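# Press the red block firmly down onto the blue block

## Task

Push the red block down onto the blue block so it seats fully, flush against the blue block rather than resting on its studs, with both blocks left on the table. The fit is tight, so the two must be closely aligned and pressed hard. It only counts if the blocks stay that way without the robot holding them.

## Robot and tools

Robot: two arms, left_arm and right_arm, facing each other across a table. Each has six joints and a two-finger gripper. Positions are reported in one shared world frame in metres. The origin is the table centre, +z is up, and the table surface is at z = +0.020. left_arm's base is on the +y side. The names left and right do not refer to image sides. Reported hand positions can be slightly wrong, more so at long reach.

Joint order. Every 14-number row and every per-joint list in results use this order for each arm: waist, elbow, wrist pitch, wrist yaw, shoulder, wrist roll. A row holds left_arm's six joints and its opening, then right_arm's six joints and its opening. Rely only on this order.

Joint ranges in radians: waist -3.054..3.054, shoulder 0.000..3.142, elbow 0.000..2.356, wrist pitch -1.571..1.571, wrist yaw -1.571..1.571, wrist roll -3.142..3.142. A true end may sit up to 0.010 rad either side of these.

execute_actions(actions): a list of actions. Each action is a table of 1 to 15 rows, and each row lasts one 1/30 s step. If there are fewer than 15 rows, the last row repeats until 15 steps are done. All 14 numbers lie in [-1, 1]. The six joint numbers are offsets, not poses, and each is measured from that arm's angles when the action began, not from the previous row. For the first action in a call, the base is the angles in the last reported result. Scale for 1.0: 0.9615 rad for waist, shoulder and elbow; 1.713 for wrist pitch; 1.767 for wrist yaw; 1.728 for wrist roll. The opening number is absolute: +1 is fully open, and empty fingers close at about -0.80. Values below that do nothing more. Going from fully open to closed takes at least about 0.5 s.

If an action would take a joint more than 0.010 rad outward beyond its range, counted from the start of that action, it is rejected for both arms. If any action is malformed, or the first action fails that check, the whole call is rejected and nothing moves. A joint asked to go beyond its actual end only reaches the end, and the result then says "joint sent to its limit". The absence of that line does not prove there is more room. An empty list returns the current state and images.

move(target, speed, blocking): target is one 14-number row laid out as above. Its joint offsets are measured from the Joint positions in the last result that showed them. The opening is absolute and is sent at the start. speed is the top speed in rad/s of whichever joint has farthest to go, from 0.01 to 2, default 0.5. All joints finish their paths together, so grippers travel on curves, over 0.5 to 10 s. If the paths would take longer, they are cut off at 10 s. Nothing slows for obstacles or for the other arm. Faster moves hit harder, and a target set deeper past a contact presses harder. The "move:" line gives:
- the outcome, such as done, off_target, moving, held or fault;
- limits=held or limits=none;
- for each arm, the joint farthest from its target.
With blocking=false the call returns after 0.5 s while motion goes on. Until a result shows the move has ended, use wait or stop; other motion calls are refused. To keep the same pressing force, send as offsets the difference between Joint positions and Joint targets.

wait(seconds): 0 to 10. Arms hold their last command, and a running move continues. stop(): brakes the current move to rest and needs some room to do so; the fingers keep going. zoom_image(camera, region): region is [x0, y0, x1, y1] in pixels, at most 504x504, origin at the top left. Cameras, all 504x504: cam_head_left, cam_head_right, cam_high, cam_low, cam_left_wrist, cam_right_wrist. finished_scene(scene): give the integer number of the scene you are ending. It cannot be undone, so call it only once the blocks are seated and released.

Motion limits. On each step a joint's target stays within a fixed lead of its measured angle: 0.211 rad for waist, shoulder and elbow, 0.213 for wrist pitch, 0.267 for wrist yaw, 0.228 for wrist roll. Targets that would put the gripper more than 70 mm from where it is are scaled back. Large moves therefore need several actions, and leftover motion should be commanded again. Friction may leave joints short, or stop small turns entirely, so check Joint positions after each move.

Results:
- Gripper pose (end_effector_position in m, end_effector_quat_wxyz) and velocities. The fingers point along the gripper's +x axis and close along its y axis. The position is the point between the pads, 3 to 4 cm behind the fingertips.
- Joint positions and velocities, with the pad gap last (0.088 m when open).
- Joint targets.
- grip_measured, on the command scale.
- Joint torques and External joint torques, which include friction, noise and the weight of anything held.
- Step readings, with HELD marking steps that were held back.
- "joint command not followed", meaning a clearance check altered the targets.

Gripping. Grip readings may be off by about 1 mm, and they read narrower by up to 0.061 when squeezing hard. To hold a part, command about 0.07 below grip_measured; less than that grips more lightly. Parts under 3 mm wide get reduced force. Pad force tops out at roughly 34 to 49 N.

Avoid the following:
- Knocking or placing anything off the table, which fails the task.
- Arms hitting or pressing each other.
- Slams, drops, slips and excessive pushes.
- Contact torque reaching a joint's load limit, in N m: waist 16.6, shoulder 20.6, elbow 20.5, wrist pitch 5.42, wrist yaw 5.4, wrist roll 5.07. Held weight counts. Reaching a limit stops that arm for 10 s and skips the rest of the call.

Motors heat up while holding loads, including while you think. A MOTOR HOT warning appears from 50 °C. At 95 °C the arm is held until it cools, and it may lose power and go limp. Occasional external tugs on held parts or pushes on loose objects can occur. The robot keeps its last command while you are thinking.

Each tool is called after "Call:" as name(argument=value, ...), one argument or row to a line, values as JSON.

## Session

Call:
execute_actions(
  actions=[],
)

Scene clock: 0.00 s.
left_arm: end_effector_position=(+0.2686, +0.5029, +0.1249) grip_measured=+0.994 end_effector_quat_wxyz=(+0.434, +0.565, +0.411, -0.568) end_effector_velocity=(+0.001, +0.000, +0.000) end_effector_angular_velocity=(+0.008, -0.006, +0.005) | right_arm: end_effector_position=(+0.1776, -0.2694, +0.3264) grip_measured=+1.000 end_effector_quat_wxyz=(+0.422, +0.682, +0.408, -0.438) end_effector_velocity=(-0.000, -0.003, -0.001) end_effector_angular_velocity=(-0.012, -0.001, +0.002)
Joint names: [waist, elbow, wrist pitch, wrist yaw, shoulder, wrist roll]
Joint positions: left_arm=[ 1.111  1.258 -1.018  0.03   1.798  1.949  0.088] | right_arm=[-1.151  1.459 -1.371  0.054  1.316  2.597  0.088]
Joint velocities: left_arm=[-0.002 -0.002  0.007 -0.007 -0.002 -0.007 -0.   ] | right_arm=[-0.002 -0.002 -0.007  0.007 -0.002 -0.007  0.   ]
Joint torques (N m, as the arm reports them, + toward a larger angle): no reading
External joint torques (N m, as the arm's controller estimates them; a push from outside toward a larger angle lowers the number): no reading
Motor temperatures (°C, as the motors report them): left_arm=[21 22 24 23 21 23] | right_arm=[22 23 21 23 23 23]
Heat: left arm: hottest wrist pitch 24 °C (+0.0 °C/min); right arm: hottest shoulder 23 °C (+0.0 °C/min).
Joint targets: left_arm=[1.111 1.258 -1.018 0.030 1.798 1.949] | right_arm=[-1.151 1.459 -1.371 0.054 1.316 2.597]

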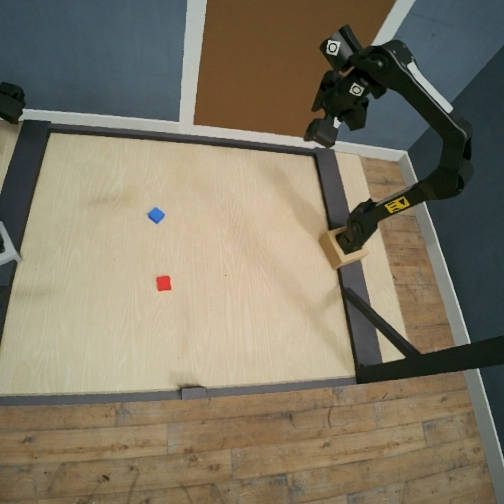

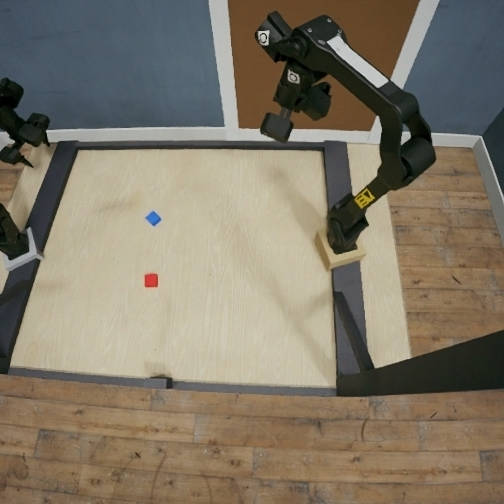

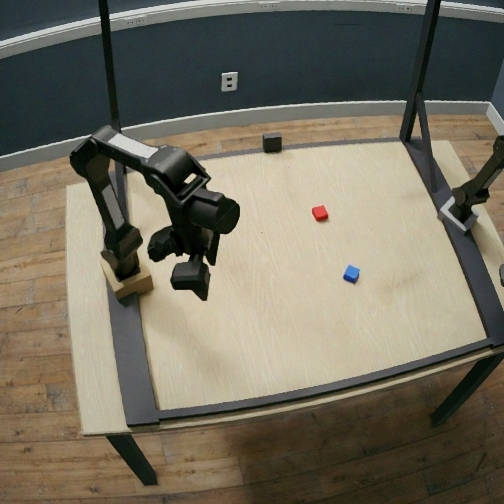

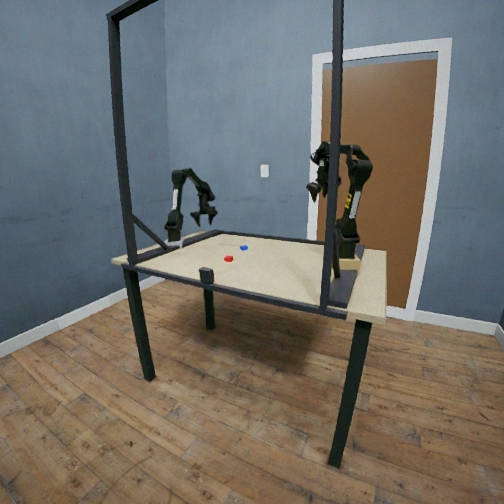

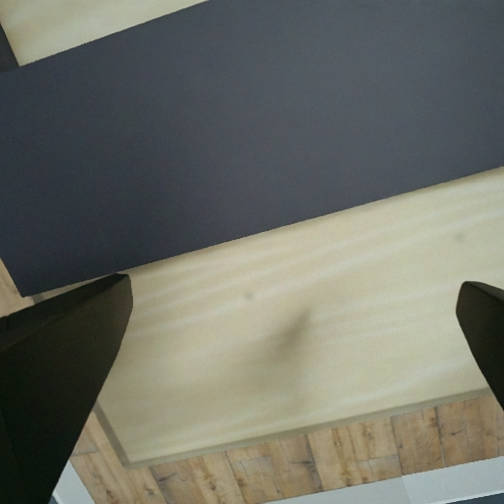

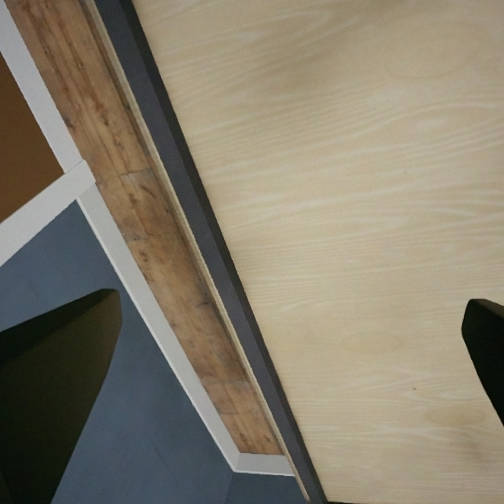

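Call:
move(
  target=[0,0,0,0,0,0,1,0.9,0.3,0,-0.03,0.4,-0.486,1],
  speed=1,
)

Call:
move(
  target=[0,0,0,0,0,0,1,0.49,0.122,0.114,0,0.58,0,1],
  speed=0.8,
)

Scene clock: 17.60 s.
left_arm: end_effector_position=(+0.2686, +0.5029, +0.1249) grip_measured=+0.994 end_effector_quat_wxyz=(+0.434, +0.565, +0.411, -0.568) end_effector_velocity=(-0.005, -0.002, +0.000) end_effector_angular_velocity=(-0.009, +0.021, +0.005) | right_arm: end_effector_position=(-0.0307, -0.0932, +0.3037) grip_measured=+1.000 end_effector_quat_wxyz=(+0.692, +0.143, +0.707, +0.030) end_effector_velocity=(-0.000, -0.002, -0.000) end_effector_angular_velocity=(-0.008, +0.005, +0.006)
Joint names: [waist, elbow, wrist pitch, wrist yaw, shoulder, wrist roll]
Joint positions: left_arm=[ 1.111  1.258 -1.018  0.03   1.798  1.949  0.088] | right_arm=[-0.288  1.735 -1.371  0.005  1.689  1.764  0.088]
Joint velocities: left_arm=[-0.002 -0.002 -0.022  0.007 -0.002 -0.007 -0.   ] | right_arm=[-0.002 -0.002 -0.007 -0.007 -0.002 -0.007  0.   ]
Joint torques (N m, as the arm reports them, + toward a larger angle): left_arm=[-0.12  6.47  0.27  0.03 -7.69  0.03] | right_arm=[ 0.3   6.95  0.61 -0.06 -5.42 -0.23]
External joint torques (N m, as the arm's controller estimates them; a push from outside toward a larger angle lowers the number): left_arm=[-0.11  1.01  0.   -0.05 -0.51  0.03] | right_arm=[ 0.3   1.38 -0.05 -0.12  1.02 -0.21]
Motor temperatures (°C, as the motors report them): left_arm=[21 23 24 23 23 23] | right_arm=[22 25 22 23 24 23]
Heat: left arm: hottest wrist pitch 24 °C (+0.0 °C/min); right arm: hottest elbow 25 °C (+6.8 °C/min).
Joint targets: left_arm=[1.111 1.258 -1.018 0.030 1.798 1.949] | right_arm=[-0.286 1.747 -1.371 0.001 1.701 1.758]
move: off_target (right_arm); limits=none; left_arm: farthest joint: the waist, 0.000 radians from its target (0.000 radians at the start); right_arm: farthest joint: the elbow, 0.013 radians from its target (0.289 radians at the start)
camera_calibration (this result's frames):
cam_right_wrist: T_world_to_cam=[[-0.138453, -0.957302, -0.25378, -0.00658755], [-0.922908, 0.0317578, 0.383709, -0.116179], [-0.359266, 0.287341, -0.887898, 0.363437], [0, 0, 0, 1]] pos_world=[0.0224361, -0.107047, 0.365602]

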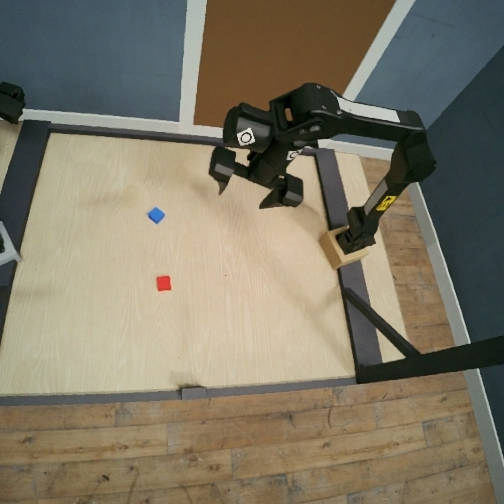

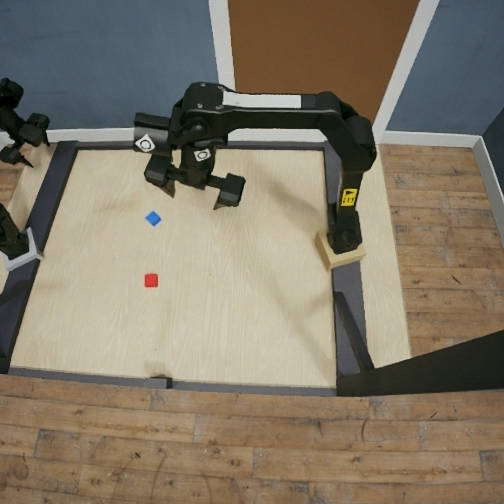

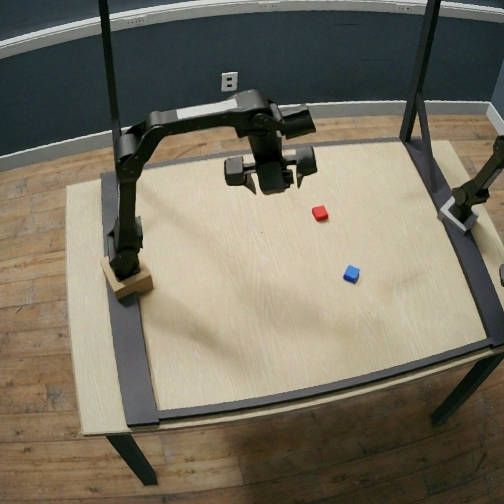

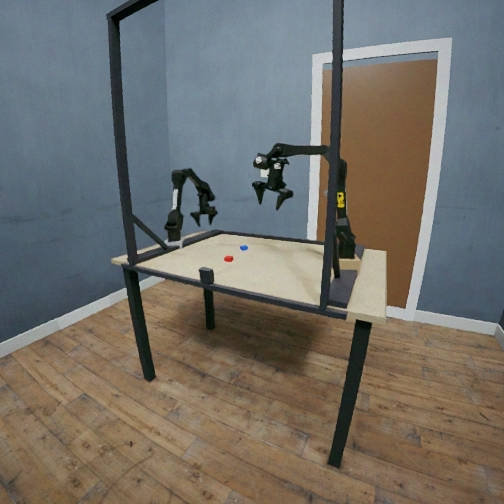

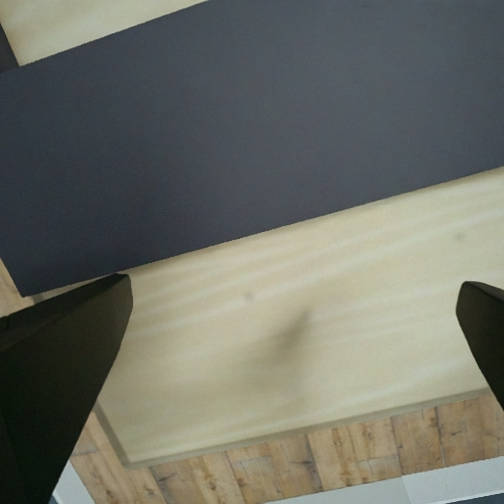

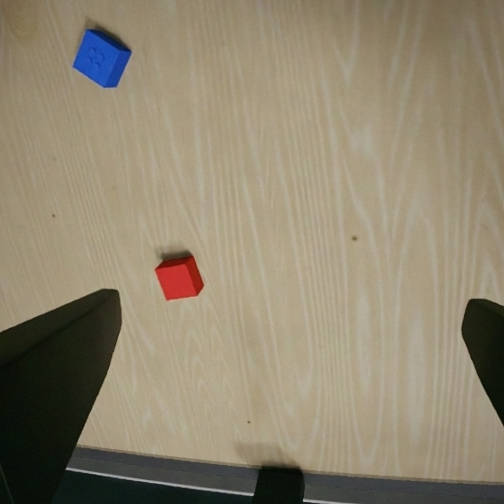

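Scene clock: 18.97 s.
left_arm: end_effector_position=(+0.2686, +0.5029, +0.1249) grip_measured=+0.994 end_effector_quat_wxyz=(+0.434, +0.565, +0.411, -0.568) end_effector_velocity=(-0.007, -0.003, -0.003) end_effector_angular_velocity=(-0.011, +0.032, +0.019) | right_arm: end_effector_position=(-0.2284, -0.0605, +0.1346) grip_measured=+1.000 end_effector_quat_wxyz=(+0.700, -0.108, +0.697, +0.111) end_effector_velocity=(+0.001, -0.002, -0.002) end_effector_angular_velocity=(-0.021, +0.013, -0.015)
Joint names: [waist, elbow, wrist pitch, wrist yaw, shoulder, wrist roll]
Joint positions: left_arm=[ 1.111  1.258 -1.018  0.03   1.798  1.949  0.088] | right_arm=[ 0.184  1.842 -1.178  0.005  2.232  1.764  0.088]
Joint velocities: left_arm=[-0.002 -0.007 -0.022  0.007  0.002 -0.022  0.   ] | right_arm=[-0.007 -0.002 -0.007 -0.022  0.002  0.007  0.   ]
Joint torques (N m, as the arm reports them, + toward a larger angle): left_arm=[-0.18  6.35  0.26  0.07 -7.61  0.06] | right_arm=[-0.04  6.5   0.39  0.05 -8.41  0.01]
External joint torques (N m, as the arm's controller estimates them; a push from outside toward a larger angle lowers the number): left_arm=[-0.21  0.98  0.01 -0.01 -0.47  0.06] | right_arm=[-0.01  1.2   0.13 -0.01  1.31  0.01]
Motor temperatures (°C, as the motors report them): left_arm=[21 23 24 23 23 23] | right_arm=[22 25 22 23 24 23]
Heat: left arm: hottest wrist pitch 24 °C (+0.0 °C/min); right arm: hottest elbow 25 °C (+6.3 °C/min).
Joint targets: left_arm=[1.111 1.258 -1.018 0.030 1.798 1.949] | right_arm=[0.183 1.852 -1.175 0.005 2.246 1.764]
move: off_target (right_arm); limits=none; left_arm: farthest joint: the waist, 0.000 radians from its target (0.000 radians at the start); right_arm: farthest joint: the shoulder, 0.015 radians from its target (0.558 radians at the start)
camera_calibration (this result's frames):
cam_right_wrist: T_world_to_cam=[[0.327816, -0.944586, -0.0171751, 0.029851], [-0.880206, -0.311976, 0.357643, -0.242326], [-0.343183, -0.102123, -0.9337, 0.119162], [0, 0, 0, 1]] pos_world=[-0.182188, -0.0352337, 0.19844]

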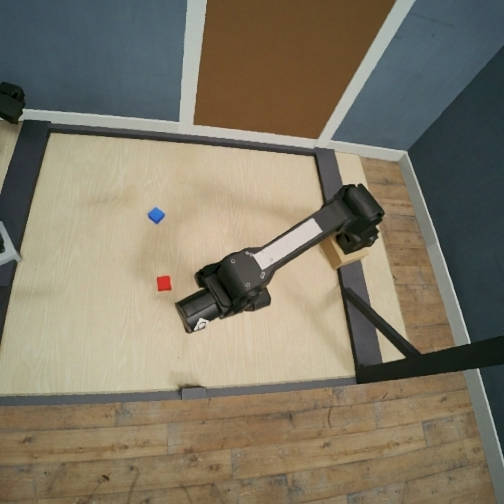

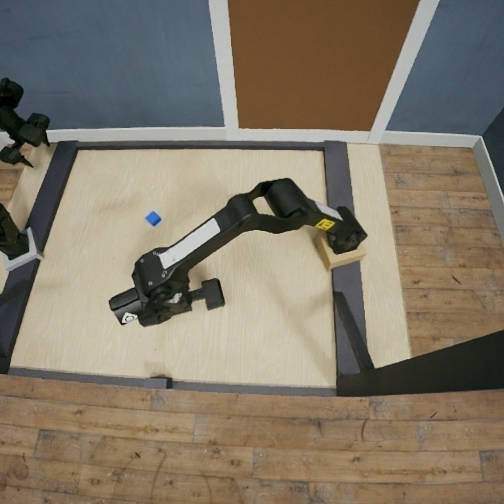

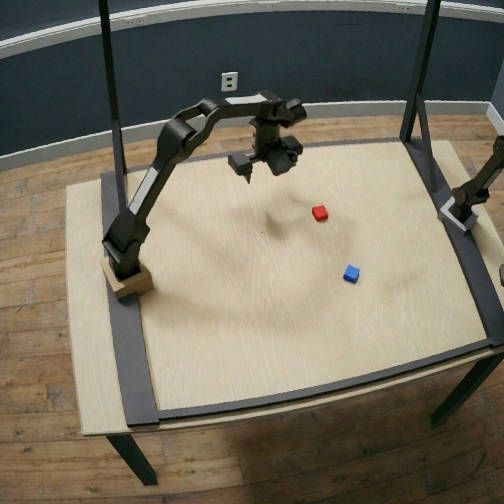

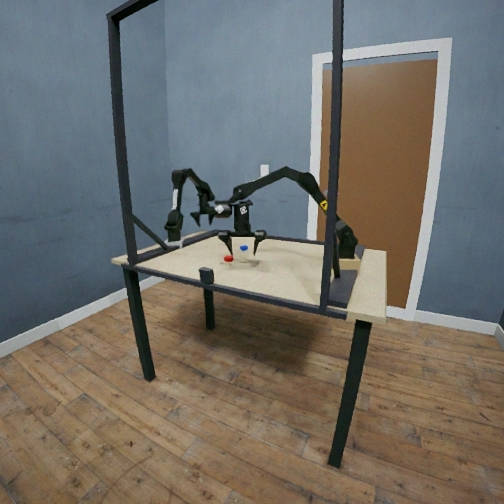

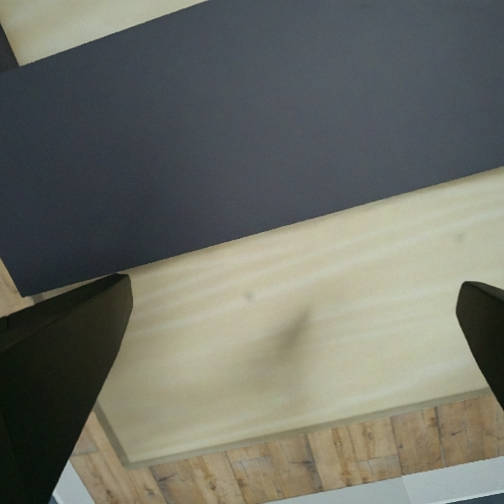

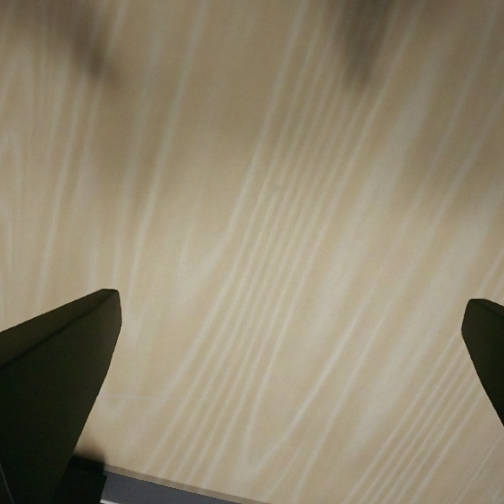

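Call:
move(
  target=[-0.97,0.4,-0.178,-0.017,0,-0.33,1,0,-0.4,0,0,-1,0,1],
  speed=1,
)

Call:
move(
  target=[-0.96,0.285,0,0,0.375,0,1,0,0,0,0,0,0,1],
  speed=1,
)

Scene clock: 28.27 s.
left_arm: end_effector_position=(+0.1790, +0.2181, +0.2183) grip_measured=+0.994 end_effector_quat_wxyz=(+0.343, +0.639, +0.285, -0.627) end_effector_velocity=(-0.004, +0.002, +0.001) end_effector_angular_velocity=(+0.007, +0.017, +0.004) | right_arm: end_effector_position=(-0.1615, -0.1817, +0.3552) grip_measured=+1.000 end_effector_quat_wxyz=(+0.603, +0.084, +0.737, +0.293) end_effector_velocity=(+0.002, -0.004, -0.003) end_effector_angular_velocity=(-0.020, -0.009, +0.008)
Joint names: [waist, elbow, wrist pitch, wrist yaw, shoulder, wrist roll]
Joint positions: left_arm=[ 0.182  1.63  -1.32   0.005  1.798  1.383  0.088] | right_arm=[ 0.184  1.465 -1.178  0.005  1.283  1.764  0.088]
Joint velocities: left_arm=[-0.002  0.002 -0.022  0.007 -0.002 -0.007 -0.   ] | right_arm=[-0.002 -0.002 -0.022 -0.007 -0.002 -0.007  0.   ]
Joint torques (N m, as the arm reports them, + toward a larger angle): left_arm=[-0.66  8.83  0.27 -0.1  -8.09 -0.1 ] | right_arm=[ 0.02  5.13  1.1   0.05 -5.34 -0.02]
External joint torques (N m, as the arm's controller estimates them; a push from outside toward a larger angle lowers the number): left_arm=[-0.64  2.98 -0.15 -0.17 -0.47 -0.1 ] | right_arm=[ 0.01 -0.6  -0.01  0.   -1.67  0.01]
Motor temperatures (°C, as the motors report them): left_arm=[21 24 24 23 24 23] | right_arm=[22 26 22 23 26 23]
Heat: left arm: hottest shoulder 24 °C (+0.0 °C/min); right arm: hottest shoulder 26 °C (+6.4 °C/min).
Joint targets: left_arm=[0.178 1.643 -1.323 -0.000 1.798 1.379] | right_arm=[0.184 1.457 -1.178 0.005 1.270 1.764]
move: off_target (left_arm, right_arm); limits=none; left_arm: farthest joint: the elbow, 0.012 radians from its target (0.384 radians at the start); right_arm: farthest joint: the shoulder, 0.012 radians from its target (0.961 radians at the start)
camera_calibration (this result's frames):
cam_left_wrist: T_world_to_cam=[[-0.788786, 0.601123, -0.128328, 0.0451685], [0.525403, 0.767731, 0.366798, -0.320014], [0.319013, 0.221901, -0.921407, 0.171157], [0, 0, 0, 1]] pos_world=[0.149163, 0.180553, 0.280882]
cam_right_wrist: T_world_to_cam=[[0.247702, -0.799361, -0.547417, 0.0990556], [-0.775107, -0.502492, 0.38303, -0.326849], [-0.581252, 0.329429, -0.744058, 0.308313], [0, 0, 0, 1]] pos_world=[-0.0986715, -0.186625, 0.408821]

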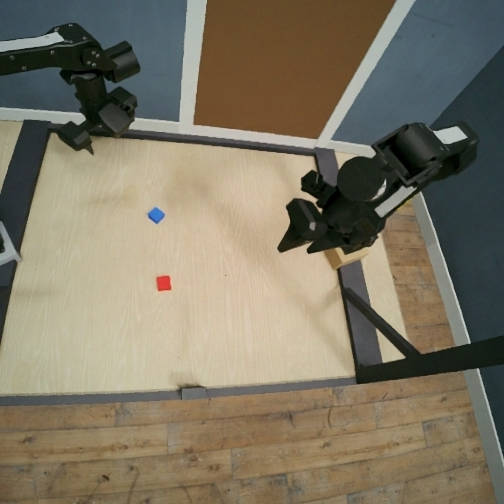

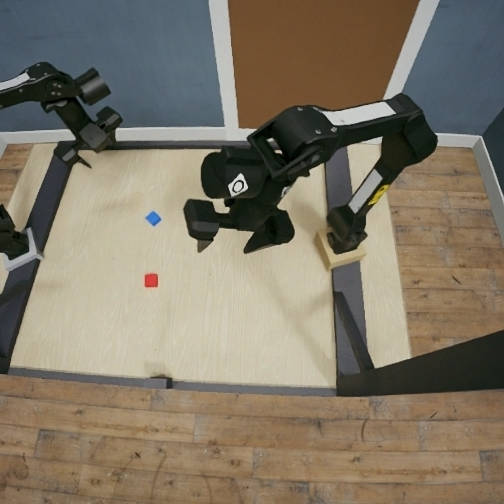

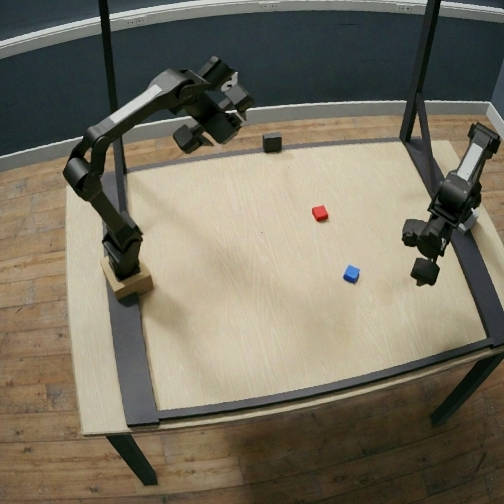

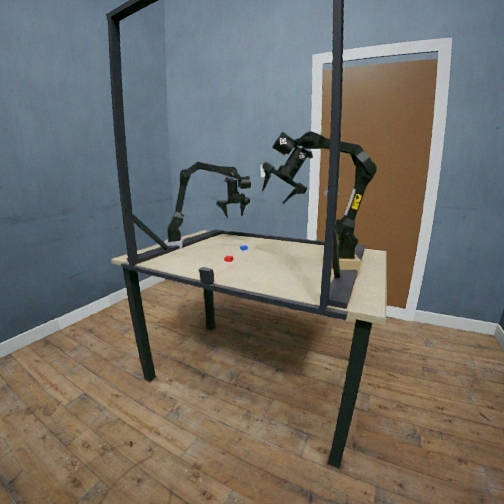

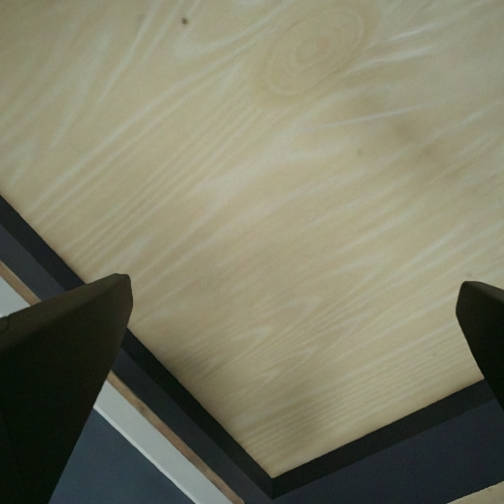

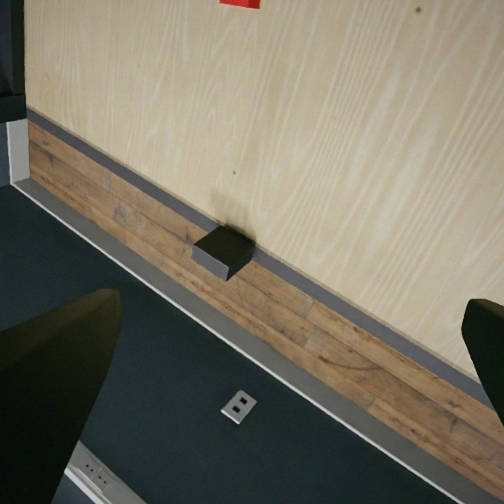

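Scene clock: 29.83 s.
left_arm: end_effector_position=(-0.1330, +0.0708, +0.1615) grip_measured=+0.994 end_effector_quat_wxyz=(-0.001, +0.705, -0.000, -0.709) end_effector_velocity=(+0.000, +0.001, -0.000) end_effector_angular_velocity=(+0.006, -0.009, +0.020) | right_arm: end_effector_position=(-0.1615, -0.1817, +0.3552) grip_measured=+1.000 end_effector_quat_wxyz=(+0.603, +0.084, +0.737, +0.293) end_effector_velocity=(-0.001, +0.001, -0.001) end_effector_angular_velocity=(+0.001, +0.003, +0.008)
Joint names: [waist, elbow, wrist pitch, wrist yaw, shoulder, wrist roll]
Joint positions: left_arm=[-0.74   1.892 -1.32   0.005  2.142  1.383  0.088] | right_arm=[ 0.184  1.465 -1.178  0.005  1.283  1.764  0.088]
Joint velocities: left_arm=[-0.002  0.002 -0.007 -0.007  0.002 -0.022 -0.   ] | right_arm=[-0.002 -0.002  0.007 -0.007  0.002 -0.007  0.   ]
Joint torques (N m, as the arm reports them, + toward a larger angle): left_arm=[-0.11  8.35  0.31  0.04 -8.85  0.07] | right_arm=[ 0.02  5.9   1.12  0.04 -3.99 -0.03]
External joint torques (N m, as the arm's controller estimates them; a push from outside toward a larger angle lowers the number): left_arm=[-0.11  2.59  0.01 -0.02  1.07  0.07] | right_arm=[ 0.04  0.13 -0.03 -0.01 -0.32  0.01]
Motor temperatures (°C, as the motors report them): left_arm=[21 24 24 23 24 23] | right_arm=[22 26 22 23 26 23]
Heat: left arm: hottest shoulder 24 °C (+0.0 °C/min); right arm: hottest shoulder 26 °C (+6.0 °C/min).
Joint targets: left_arm=[-0.741 1.904 -1.320 0.005 2.158 1.383] | right_arm=[0.184 1.465 -1.178 0.005 1.283 1.764]
move: off_target (left_arm); limits=none; left_arm: farthest joint: the shoulder, 0.016 radians from its target (0.360 radians at the start); right_arm: farthest joint: the waist, 0.000 radians from its target (0.000 radians at the start)
camera_calibration (this result's frames):
cam_left_wrist: T_world_to_cam=[[0.00415283, 0.998871, -0.0473173, -0.0554544], [0.923353, 0.0143366, 0.383685, 0.0813927], [0.38393, -0.045284, -0.922251, 0.278771], [0, 0, 0, 1]] pos_world=[-0.181953, 0.0668488, 0.223244]
cam_right_wrist: T_world_to_cam=[[0.247702, -0.799361, -0.547417, 0.0990556], [-0.775107, -0.502492, 0.38303, -0.326849], [-0.581252, 0.329429, -0.744058, 0.308313], [0, 0, 0, 1]] pos_world=[-0.0986715, -0.186625, 0.408821]

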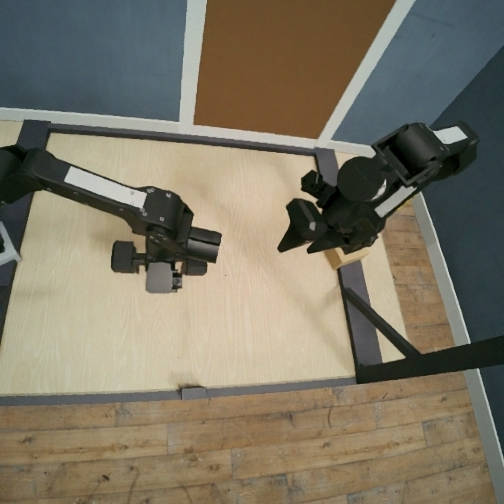

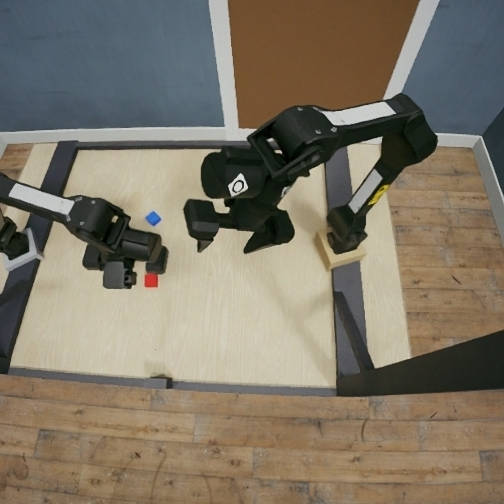

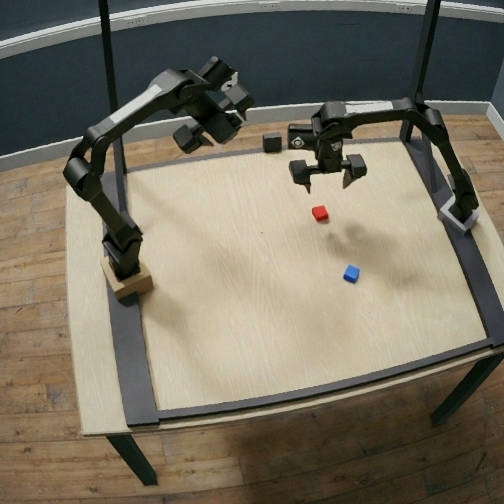

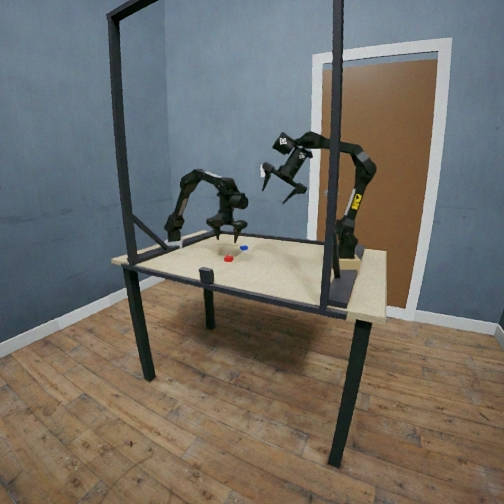

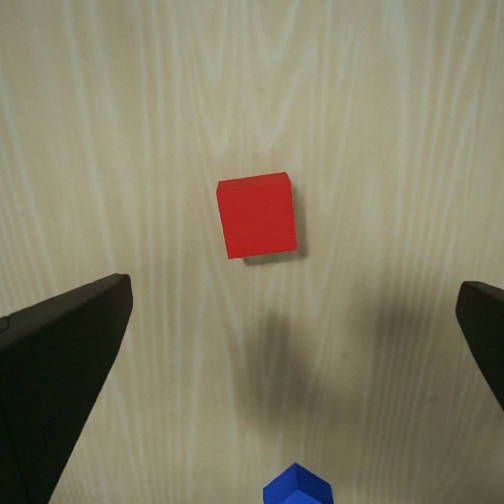

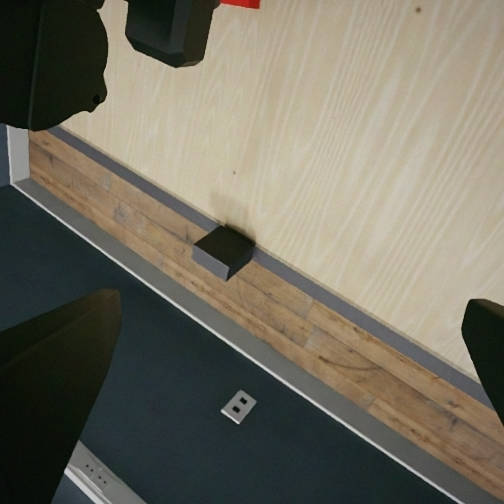

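Call:
move(
  target=[0.031,-0.198,0.152,0,0.097,-0.055,1,0,0,0,0,0,0,1],
)

Scene clock: 37.33 s.
left_arm: end_effector_position=(-0.1236, +0.0606, +0.0854) grip_measured=+0.994 end_effector_quat_wxyz=(+0.041, +0.704, +0.041, -0.708) end_effector_velocity=(-0.000, -0.002, +0.002) end_effector_angular_velocity=(-0.013, -0.005, +0.020) | right_arm: end_effector_position=(-0.1615, -0.1817, +0.3552) grip_measured=+1.000 end_effector_quat_wxyz=(+0.603, +0.084, +0.737, +0.293) end_effector_velocity=(-0.001, -0.003, -0.001) end_effector_angular_velocity=(-0.007, -0.002, +0.013)
Joint names: [waist, elbow, wrist pitch, wrist yaw, shoulder, wrist roll]
Joint positions: left_arm=[-0.714  1.714 -1.063  0.005  2.222  1.291  0.088] | right_arm=[ 0.184  1.465 -1.178  0.005  1.283  1.764  0.088]
Joint velocities: left_arm=[-0.002  0.002  0.007 -0.007 -0.002 -0.022 -0.   ] | right_arm=[ 0.002 -0.002 -0.007 -0.007 -0.002 -0.007  0.   ]
Joint torques (N m, as the arm reports them, + toward a larger angle): left_arm=[ 0.25  4.79  0.54  0.05 -9.36 -0.11] | right_arm=[ 0.01  5.9   1.11  0.04 -3.99 -0.03]
External joint torques (N m, as the arm's controller estimates them; a push from outside toward a larger angle lowers the number): left_arm=[ 0.18 -0.8   0.24  0.    0.87 -0.11] | right_arm=[ 0.02  0.1  -0.03 -0.01 -0.27  0.  ]
Motor temperatures (°C, as the motors report them): left_arm=[21 25 24 23 25 23] | right_arm=[22 26 22 23 26 23]
Heat: left arm: hottest shoulder 25 °C (+1.6 °C/min); right arm: hottest shoulder 26 °C (+4.8 °C/min).
Joint targets: left_arm=[-0.710 1.701 -1.060 0.005 2.235 1.288] | right_arm=[0.184 1.465 -1.178 0.005 1.283 1.764]
move: off_target (left_arm); limits=none; left_arm: farthest joint: the shoulder, 0.013 radians from its target (0.093 radians at the start); right_arm: farthest joint: the waist, 0.000 radians from its target (0.000 radians at the start)
camera_calibration (this result's frames):
cam_left_wrist: T_world_to_cam=[[-0.113347, 0.992432, -0.0472332, -0.0630597], [0.915271, 0.122794, 0.383668, 0.0945087], [0.386565, 0.000256366, -0.922262, 0.202061], [0, 0, 0, 1]] pos_world=[-0.171758, 0.0509256, 0.147115]
cam_right_wrist: T_world_to_cam=[[0.247702, -0.799361, -0.547417, 0.0990556], [-0.775107, -0.502492, 0.38303, -0.326849], [-0.581252, 0.329429, -0.744058, 0.308313], [0, 0, 0, 1]] pos_world=[-0.0986715, -0.186625, 0.408821]

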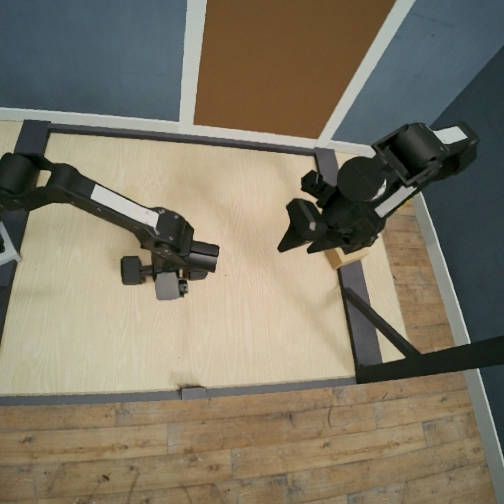

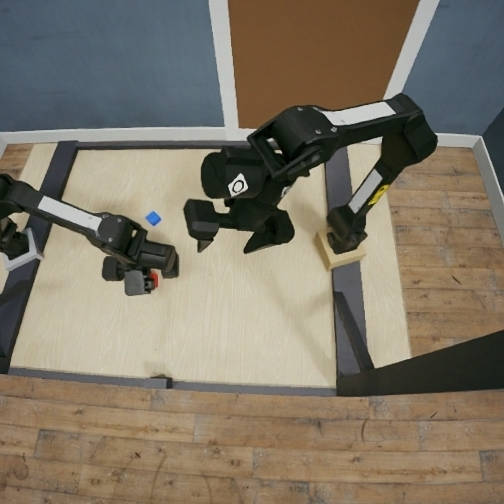

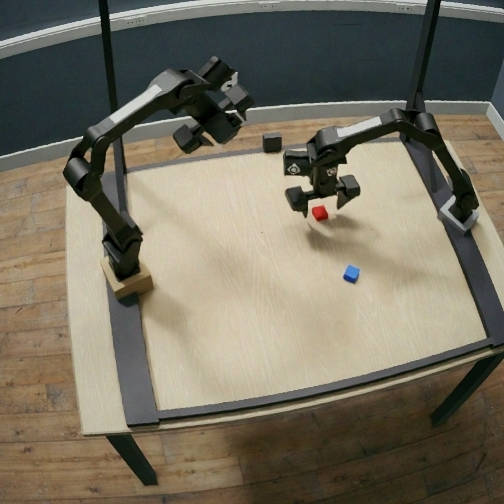

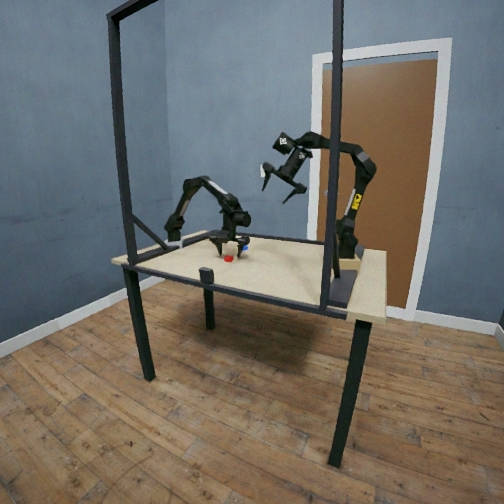

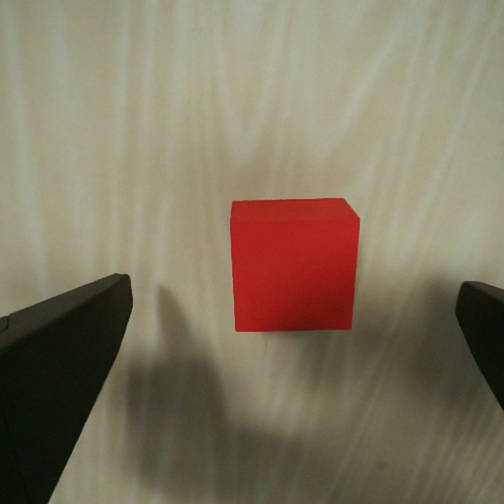

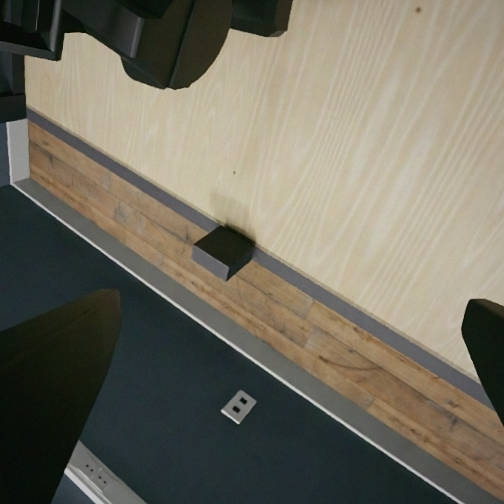

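Call:
move(
  target=[0,-0.069,0.048,0,0.043,-0.01,0.5,0,0,0,0,0,0,1],
  speed=0.2,
)

Call:
move(
  target=[0,0,0,0,0,0,-0.3,0,0,0,0,0,0,1],
)

Scene clock: 44.10 s.
left_arm: end_effector_position=(-0.1238, +0.0585, +0.0673) grip_measured=+0.503 end_effector_quat_wxyz=(+0.051, +0.703, +0.041, -0.708) end_effector_velocity=(-0.004, +0.003, +0.000) end_effector_angular_velocity=(+0.009, +0.006, +0.015) | right_arm: end_effector_position=(-0.1615, -0.1817, +0.3552) grip_measured=+1.000 end_effector_quat_wxyz=(+0.603, +0.084, +0.737, +0.293) end_effector_velocity=(-0.000, -0.005, -0.003) end_effector_angular_velocity=(-0.030, +0.009, +0.003)
Joint names: [waist, elbow, wrist pitch, wrist yaw, shoulder, wrist roll]
Joint positions: left_arm=[-0.714  1.668 -0.984  0.004  2.239  1.277  0.064] | right_arm=[ 0.184  1.465 -1.178  0.005  1.283  1.764  0.088]
Joint velocities: left_arm=[-0.007 -0.002 -0.007  0.007 -0.002 -0.022  0.   ] | right_arm=[-0.002 -0.002 -0.022 -0.022 -0.002  0.007  0.   ]
Joint torques (N m, as the arm reports them, + toward a larger angle): left_arm=[-0.08  3.91  0.64  0.06 -7.66 -0.09] | right_arm=[ 0.01  5.89  1.12  0.04 -3.98 -0.02]
External joint torques (N m, as the arm's controller estimates them; a push from outside toward a larger angle lowers the number): left_arm=[ 0.   -1.57  0.3  -0.01  2.52 -0.09] | right_arm=[-0.01  0.13  0.    0.   -0.27  0.01]
Motor temperatures (°C, as the motors report them): left_arm=[21 25 24 23 26 23] | right_arm=[22 27 23 23 25 23]
Heat: left arm: hottest shoulder 26 °C (+2.7 °C/min); right arm: hottest elbow 27 °C (+5.4 °C/min).
Joint targets: left_arm=[-0.714 1.648 -0.980 0.005 2.264 1.274] | right_arm=[0.184 1.465 -1.178 0.005 1.283 1.764]
move: off_target (left_arm); limits=none; left_arm: farthest joint: the shoulder, 0.024 radians from its target (0.041 radians at the start); right_arm: farthest joint: the waist, 0.000 radians from its target (0.000 radians at the start)
camera_calibration (this result's frames):
cam_left_wrist: T_world_to_cam=[[-0.127439, 0.989931, -0.0616107, -0.0625077], [0.914082, 0.141332, 0.380104, 0.100926], [0.384984, -0.00787703, -0.922889, 0.185775], [0, 0, 0, 1]] pos_world=[-0.171741, 0.0490777, 0.129236]
cam_right_wrist: T_world_to_cam=[[0.247702, -0.799361, -0.547417, 0.0990556], [-0.775107, -0.502492, 0.38303, -0.326849], [-0.581252, 0.329429, -0.744058, 0.308313], [0, 0, 0, 1]] pos_world=[-0.0986715, -0.186625, 0.408821]

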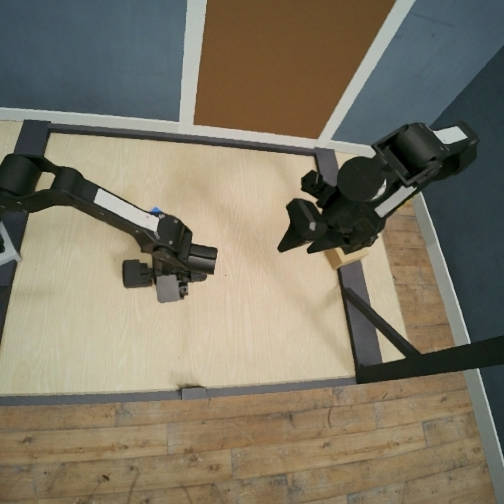

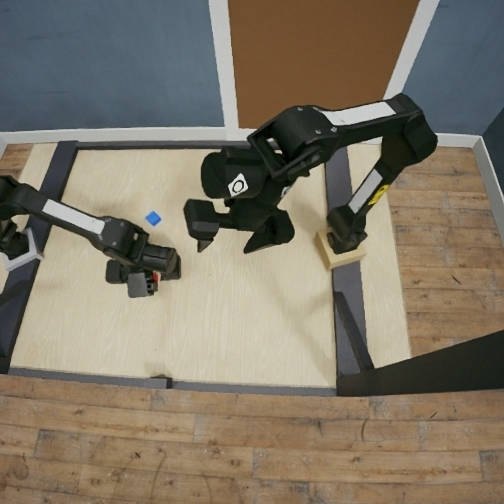

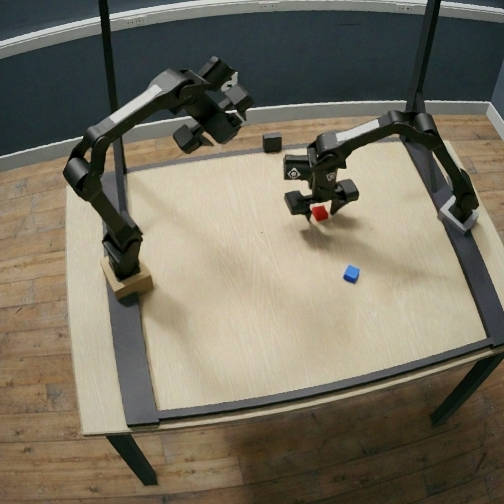

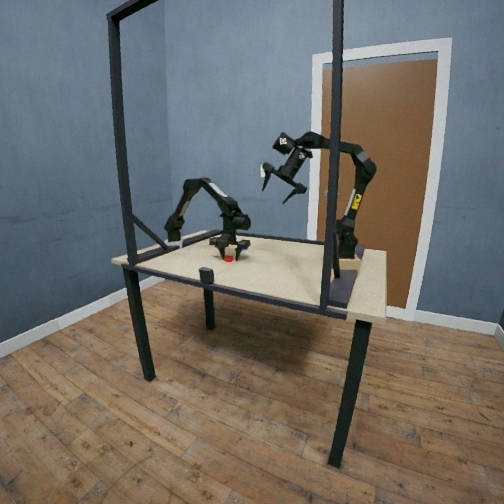

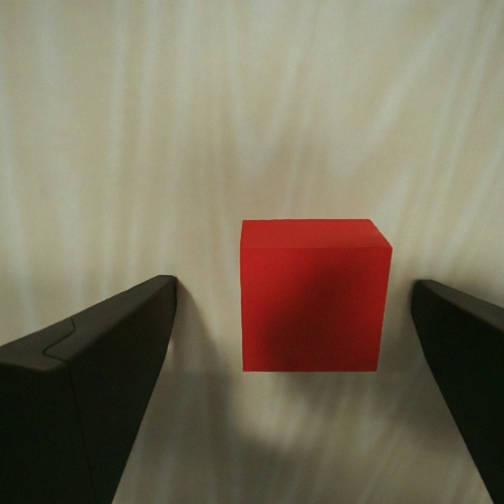

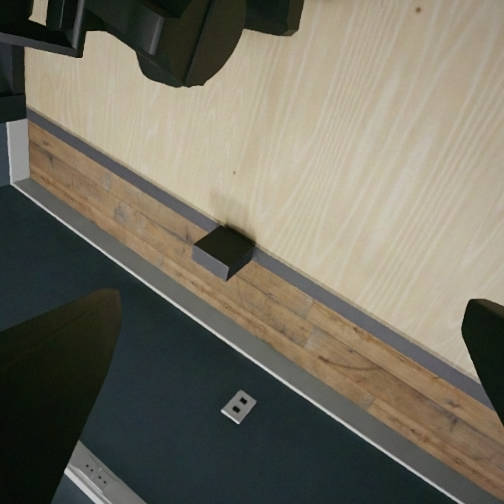

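Scene clock: 44.60 s.
left_arm: end_effector_position=(-0.1238, +0.0568, +0.0676) grip_measured=-0.189 end_effector_quat_wxyz=(+0.054, +0.702, +0.038, -0.709) end_effector_velocity=(+0.002, -0.001, +0.000) end_effector_angular_velocity=(-0.011, -0.020, +0.020) | right_arm: end_effector_position=(-0.1615, -0.1817, +0.3552) grip_measured=+1.000 end_effector_quat_wxyz=(+0.603, +0.084, +0.737, +0.293) end_effector_velocity=(+0.000, -0.001, -0.002) end_effector_angular_velocity=(-0.008, -0.011, +0.020)
Joint names: [waist, elbow, wrist pitch, wrist yaw, shoulder, wrist roll]
Joint positions: left_arm=[-0.713  1.668 -0.977  0.003  2.239  1.277  0.03 ] | right_arm=[ 0.184  1.465 -1.178  0.005  1.283  1.764  0.088]
Joint velocities: left_arm=[-0.002 -0.002  0.007 -0.022 -0.002 -0.022  0.   ] | right_arm=[-0.002 -0.002 -0.007 -0.007  0.002 -0.022  0.   ]
Joint torques (N m, as the arm reports them, + toward a larger angle): left_arm=[ -0.01   6.22  -0.2    0.11 -10.86   0.02] | right_arm=[ 0.    5.9   1.12  0.04 -3.98 -0.02]
External joint torques (N m, as the arm's controller estimates them; a push from outside toward a larger angle lowers the number): left_arm=[-0.04  0.72 -0.55  0.06 -0.66  0.02] | right_arm=[ 0.    0.18  0.   -0.01 -0.34  0.01]
Motor temperatures (°C, as the motors report them): left_arm=[21 25 24 23 26 23] | right_arm=[22 27 23 23 25 23]
Heat: left arm: hottest shoulder 26 °C (+2.7 °C/min); right arm: hottest elbow 27 °C (+5.4 °C/min).
Joint targets: left_arm=[-0.714 1.668 -0.984 0.004 2.239 1.277] | right_arm=[0.184 1.465 -1.178 0.005 1.283 1.764]
move: done; limits=none; left_arm: farthest joint: the wrist pitch, 0.007 radians from its target (0.000 radians at the start); right_arm: farthest joint: the waist, 0.000 radians from its target (0.000 radians at the start)
camera_calibration (this result's frames):
cam_left_wrist: T_world_to_cam=[[-0.127868, 0.989354, -0.0694857, -0.0602441], [0.914234, 0.144739, 0.378453, 0.101012], [0.384481, -0.0151344, -0.923009, 0.186378], [0, 0, 0, 1]] pos_world=[-0.171711, 0.0478031, 0.129614]
cam_right_wrist: T_world_to_cam=[[0.247702, -0.799361, -0.547417, 0.0990556], [-0.775107, -0.502492, 0.38303, -0.326849], [-0.581252, 0.329429, -0.744058, 0.308313], [0, 0, 0, 1]] pos_world=[-0.0986715, -0.186625, 0.408821]

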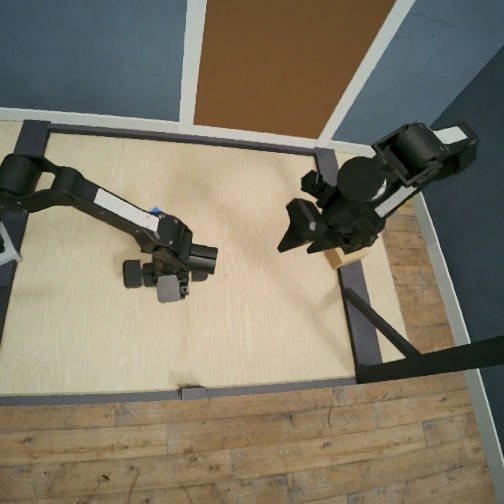

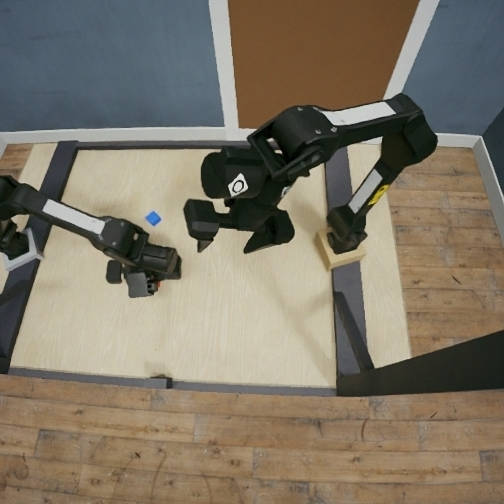

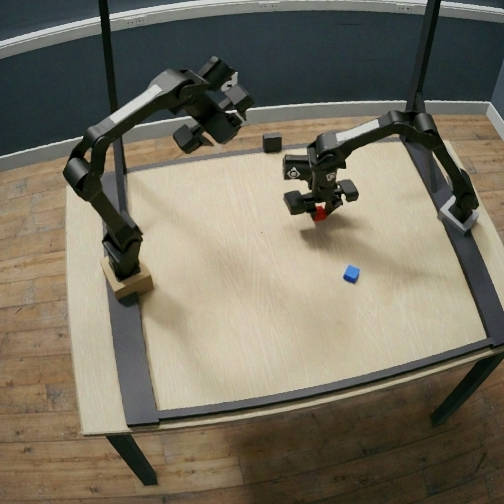

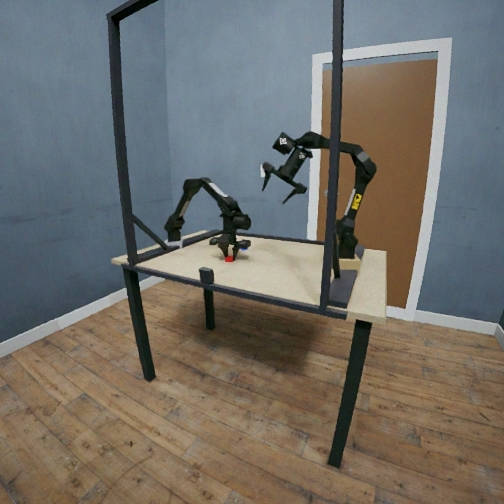

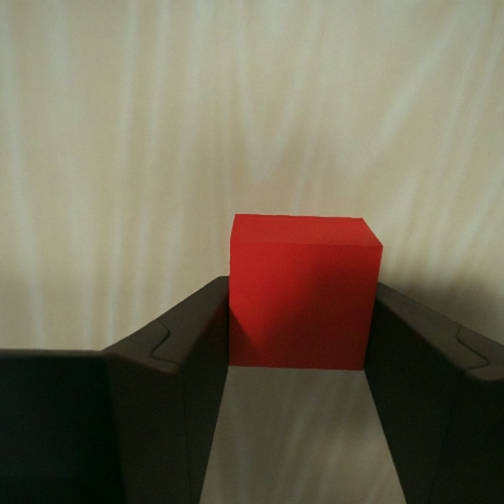

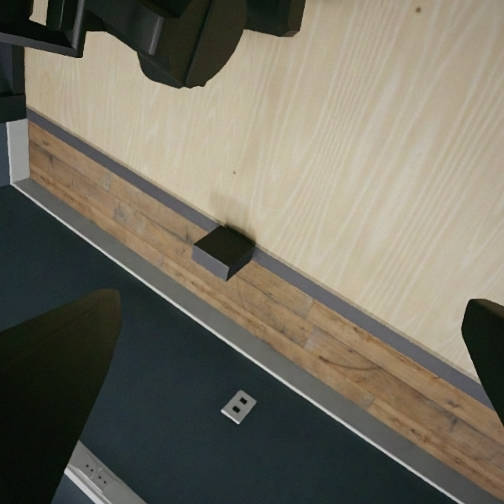

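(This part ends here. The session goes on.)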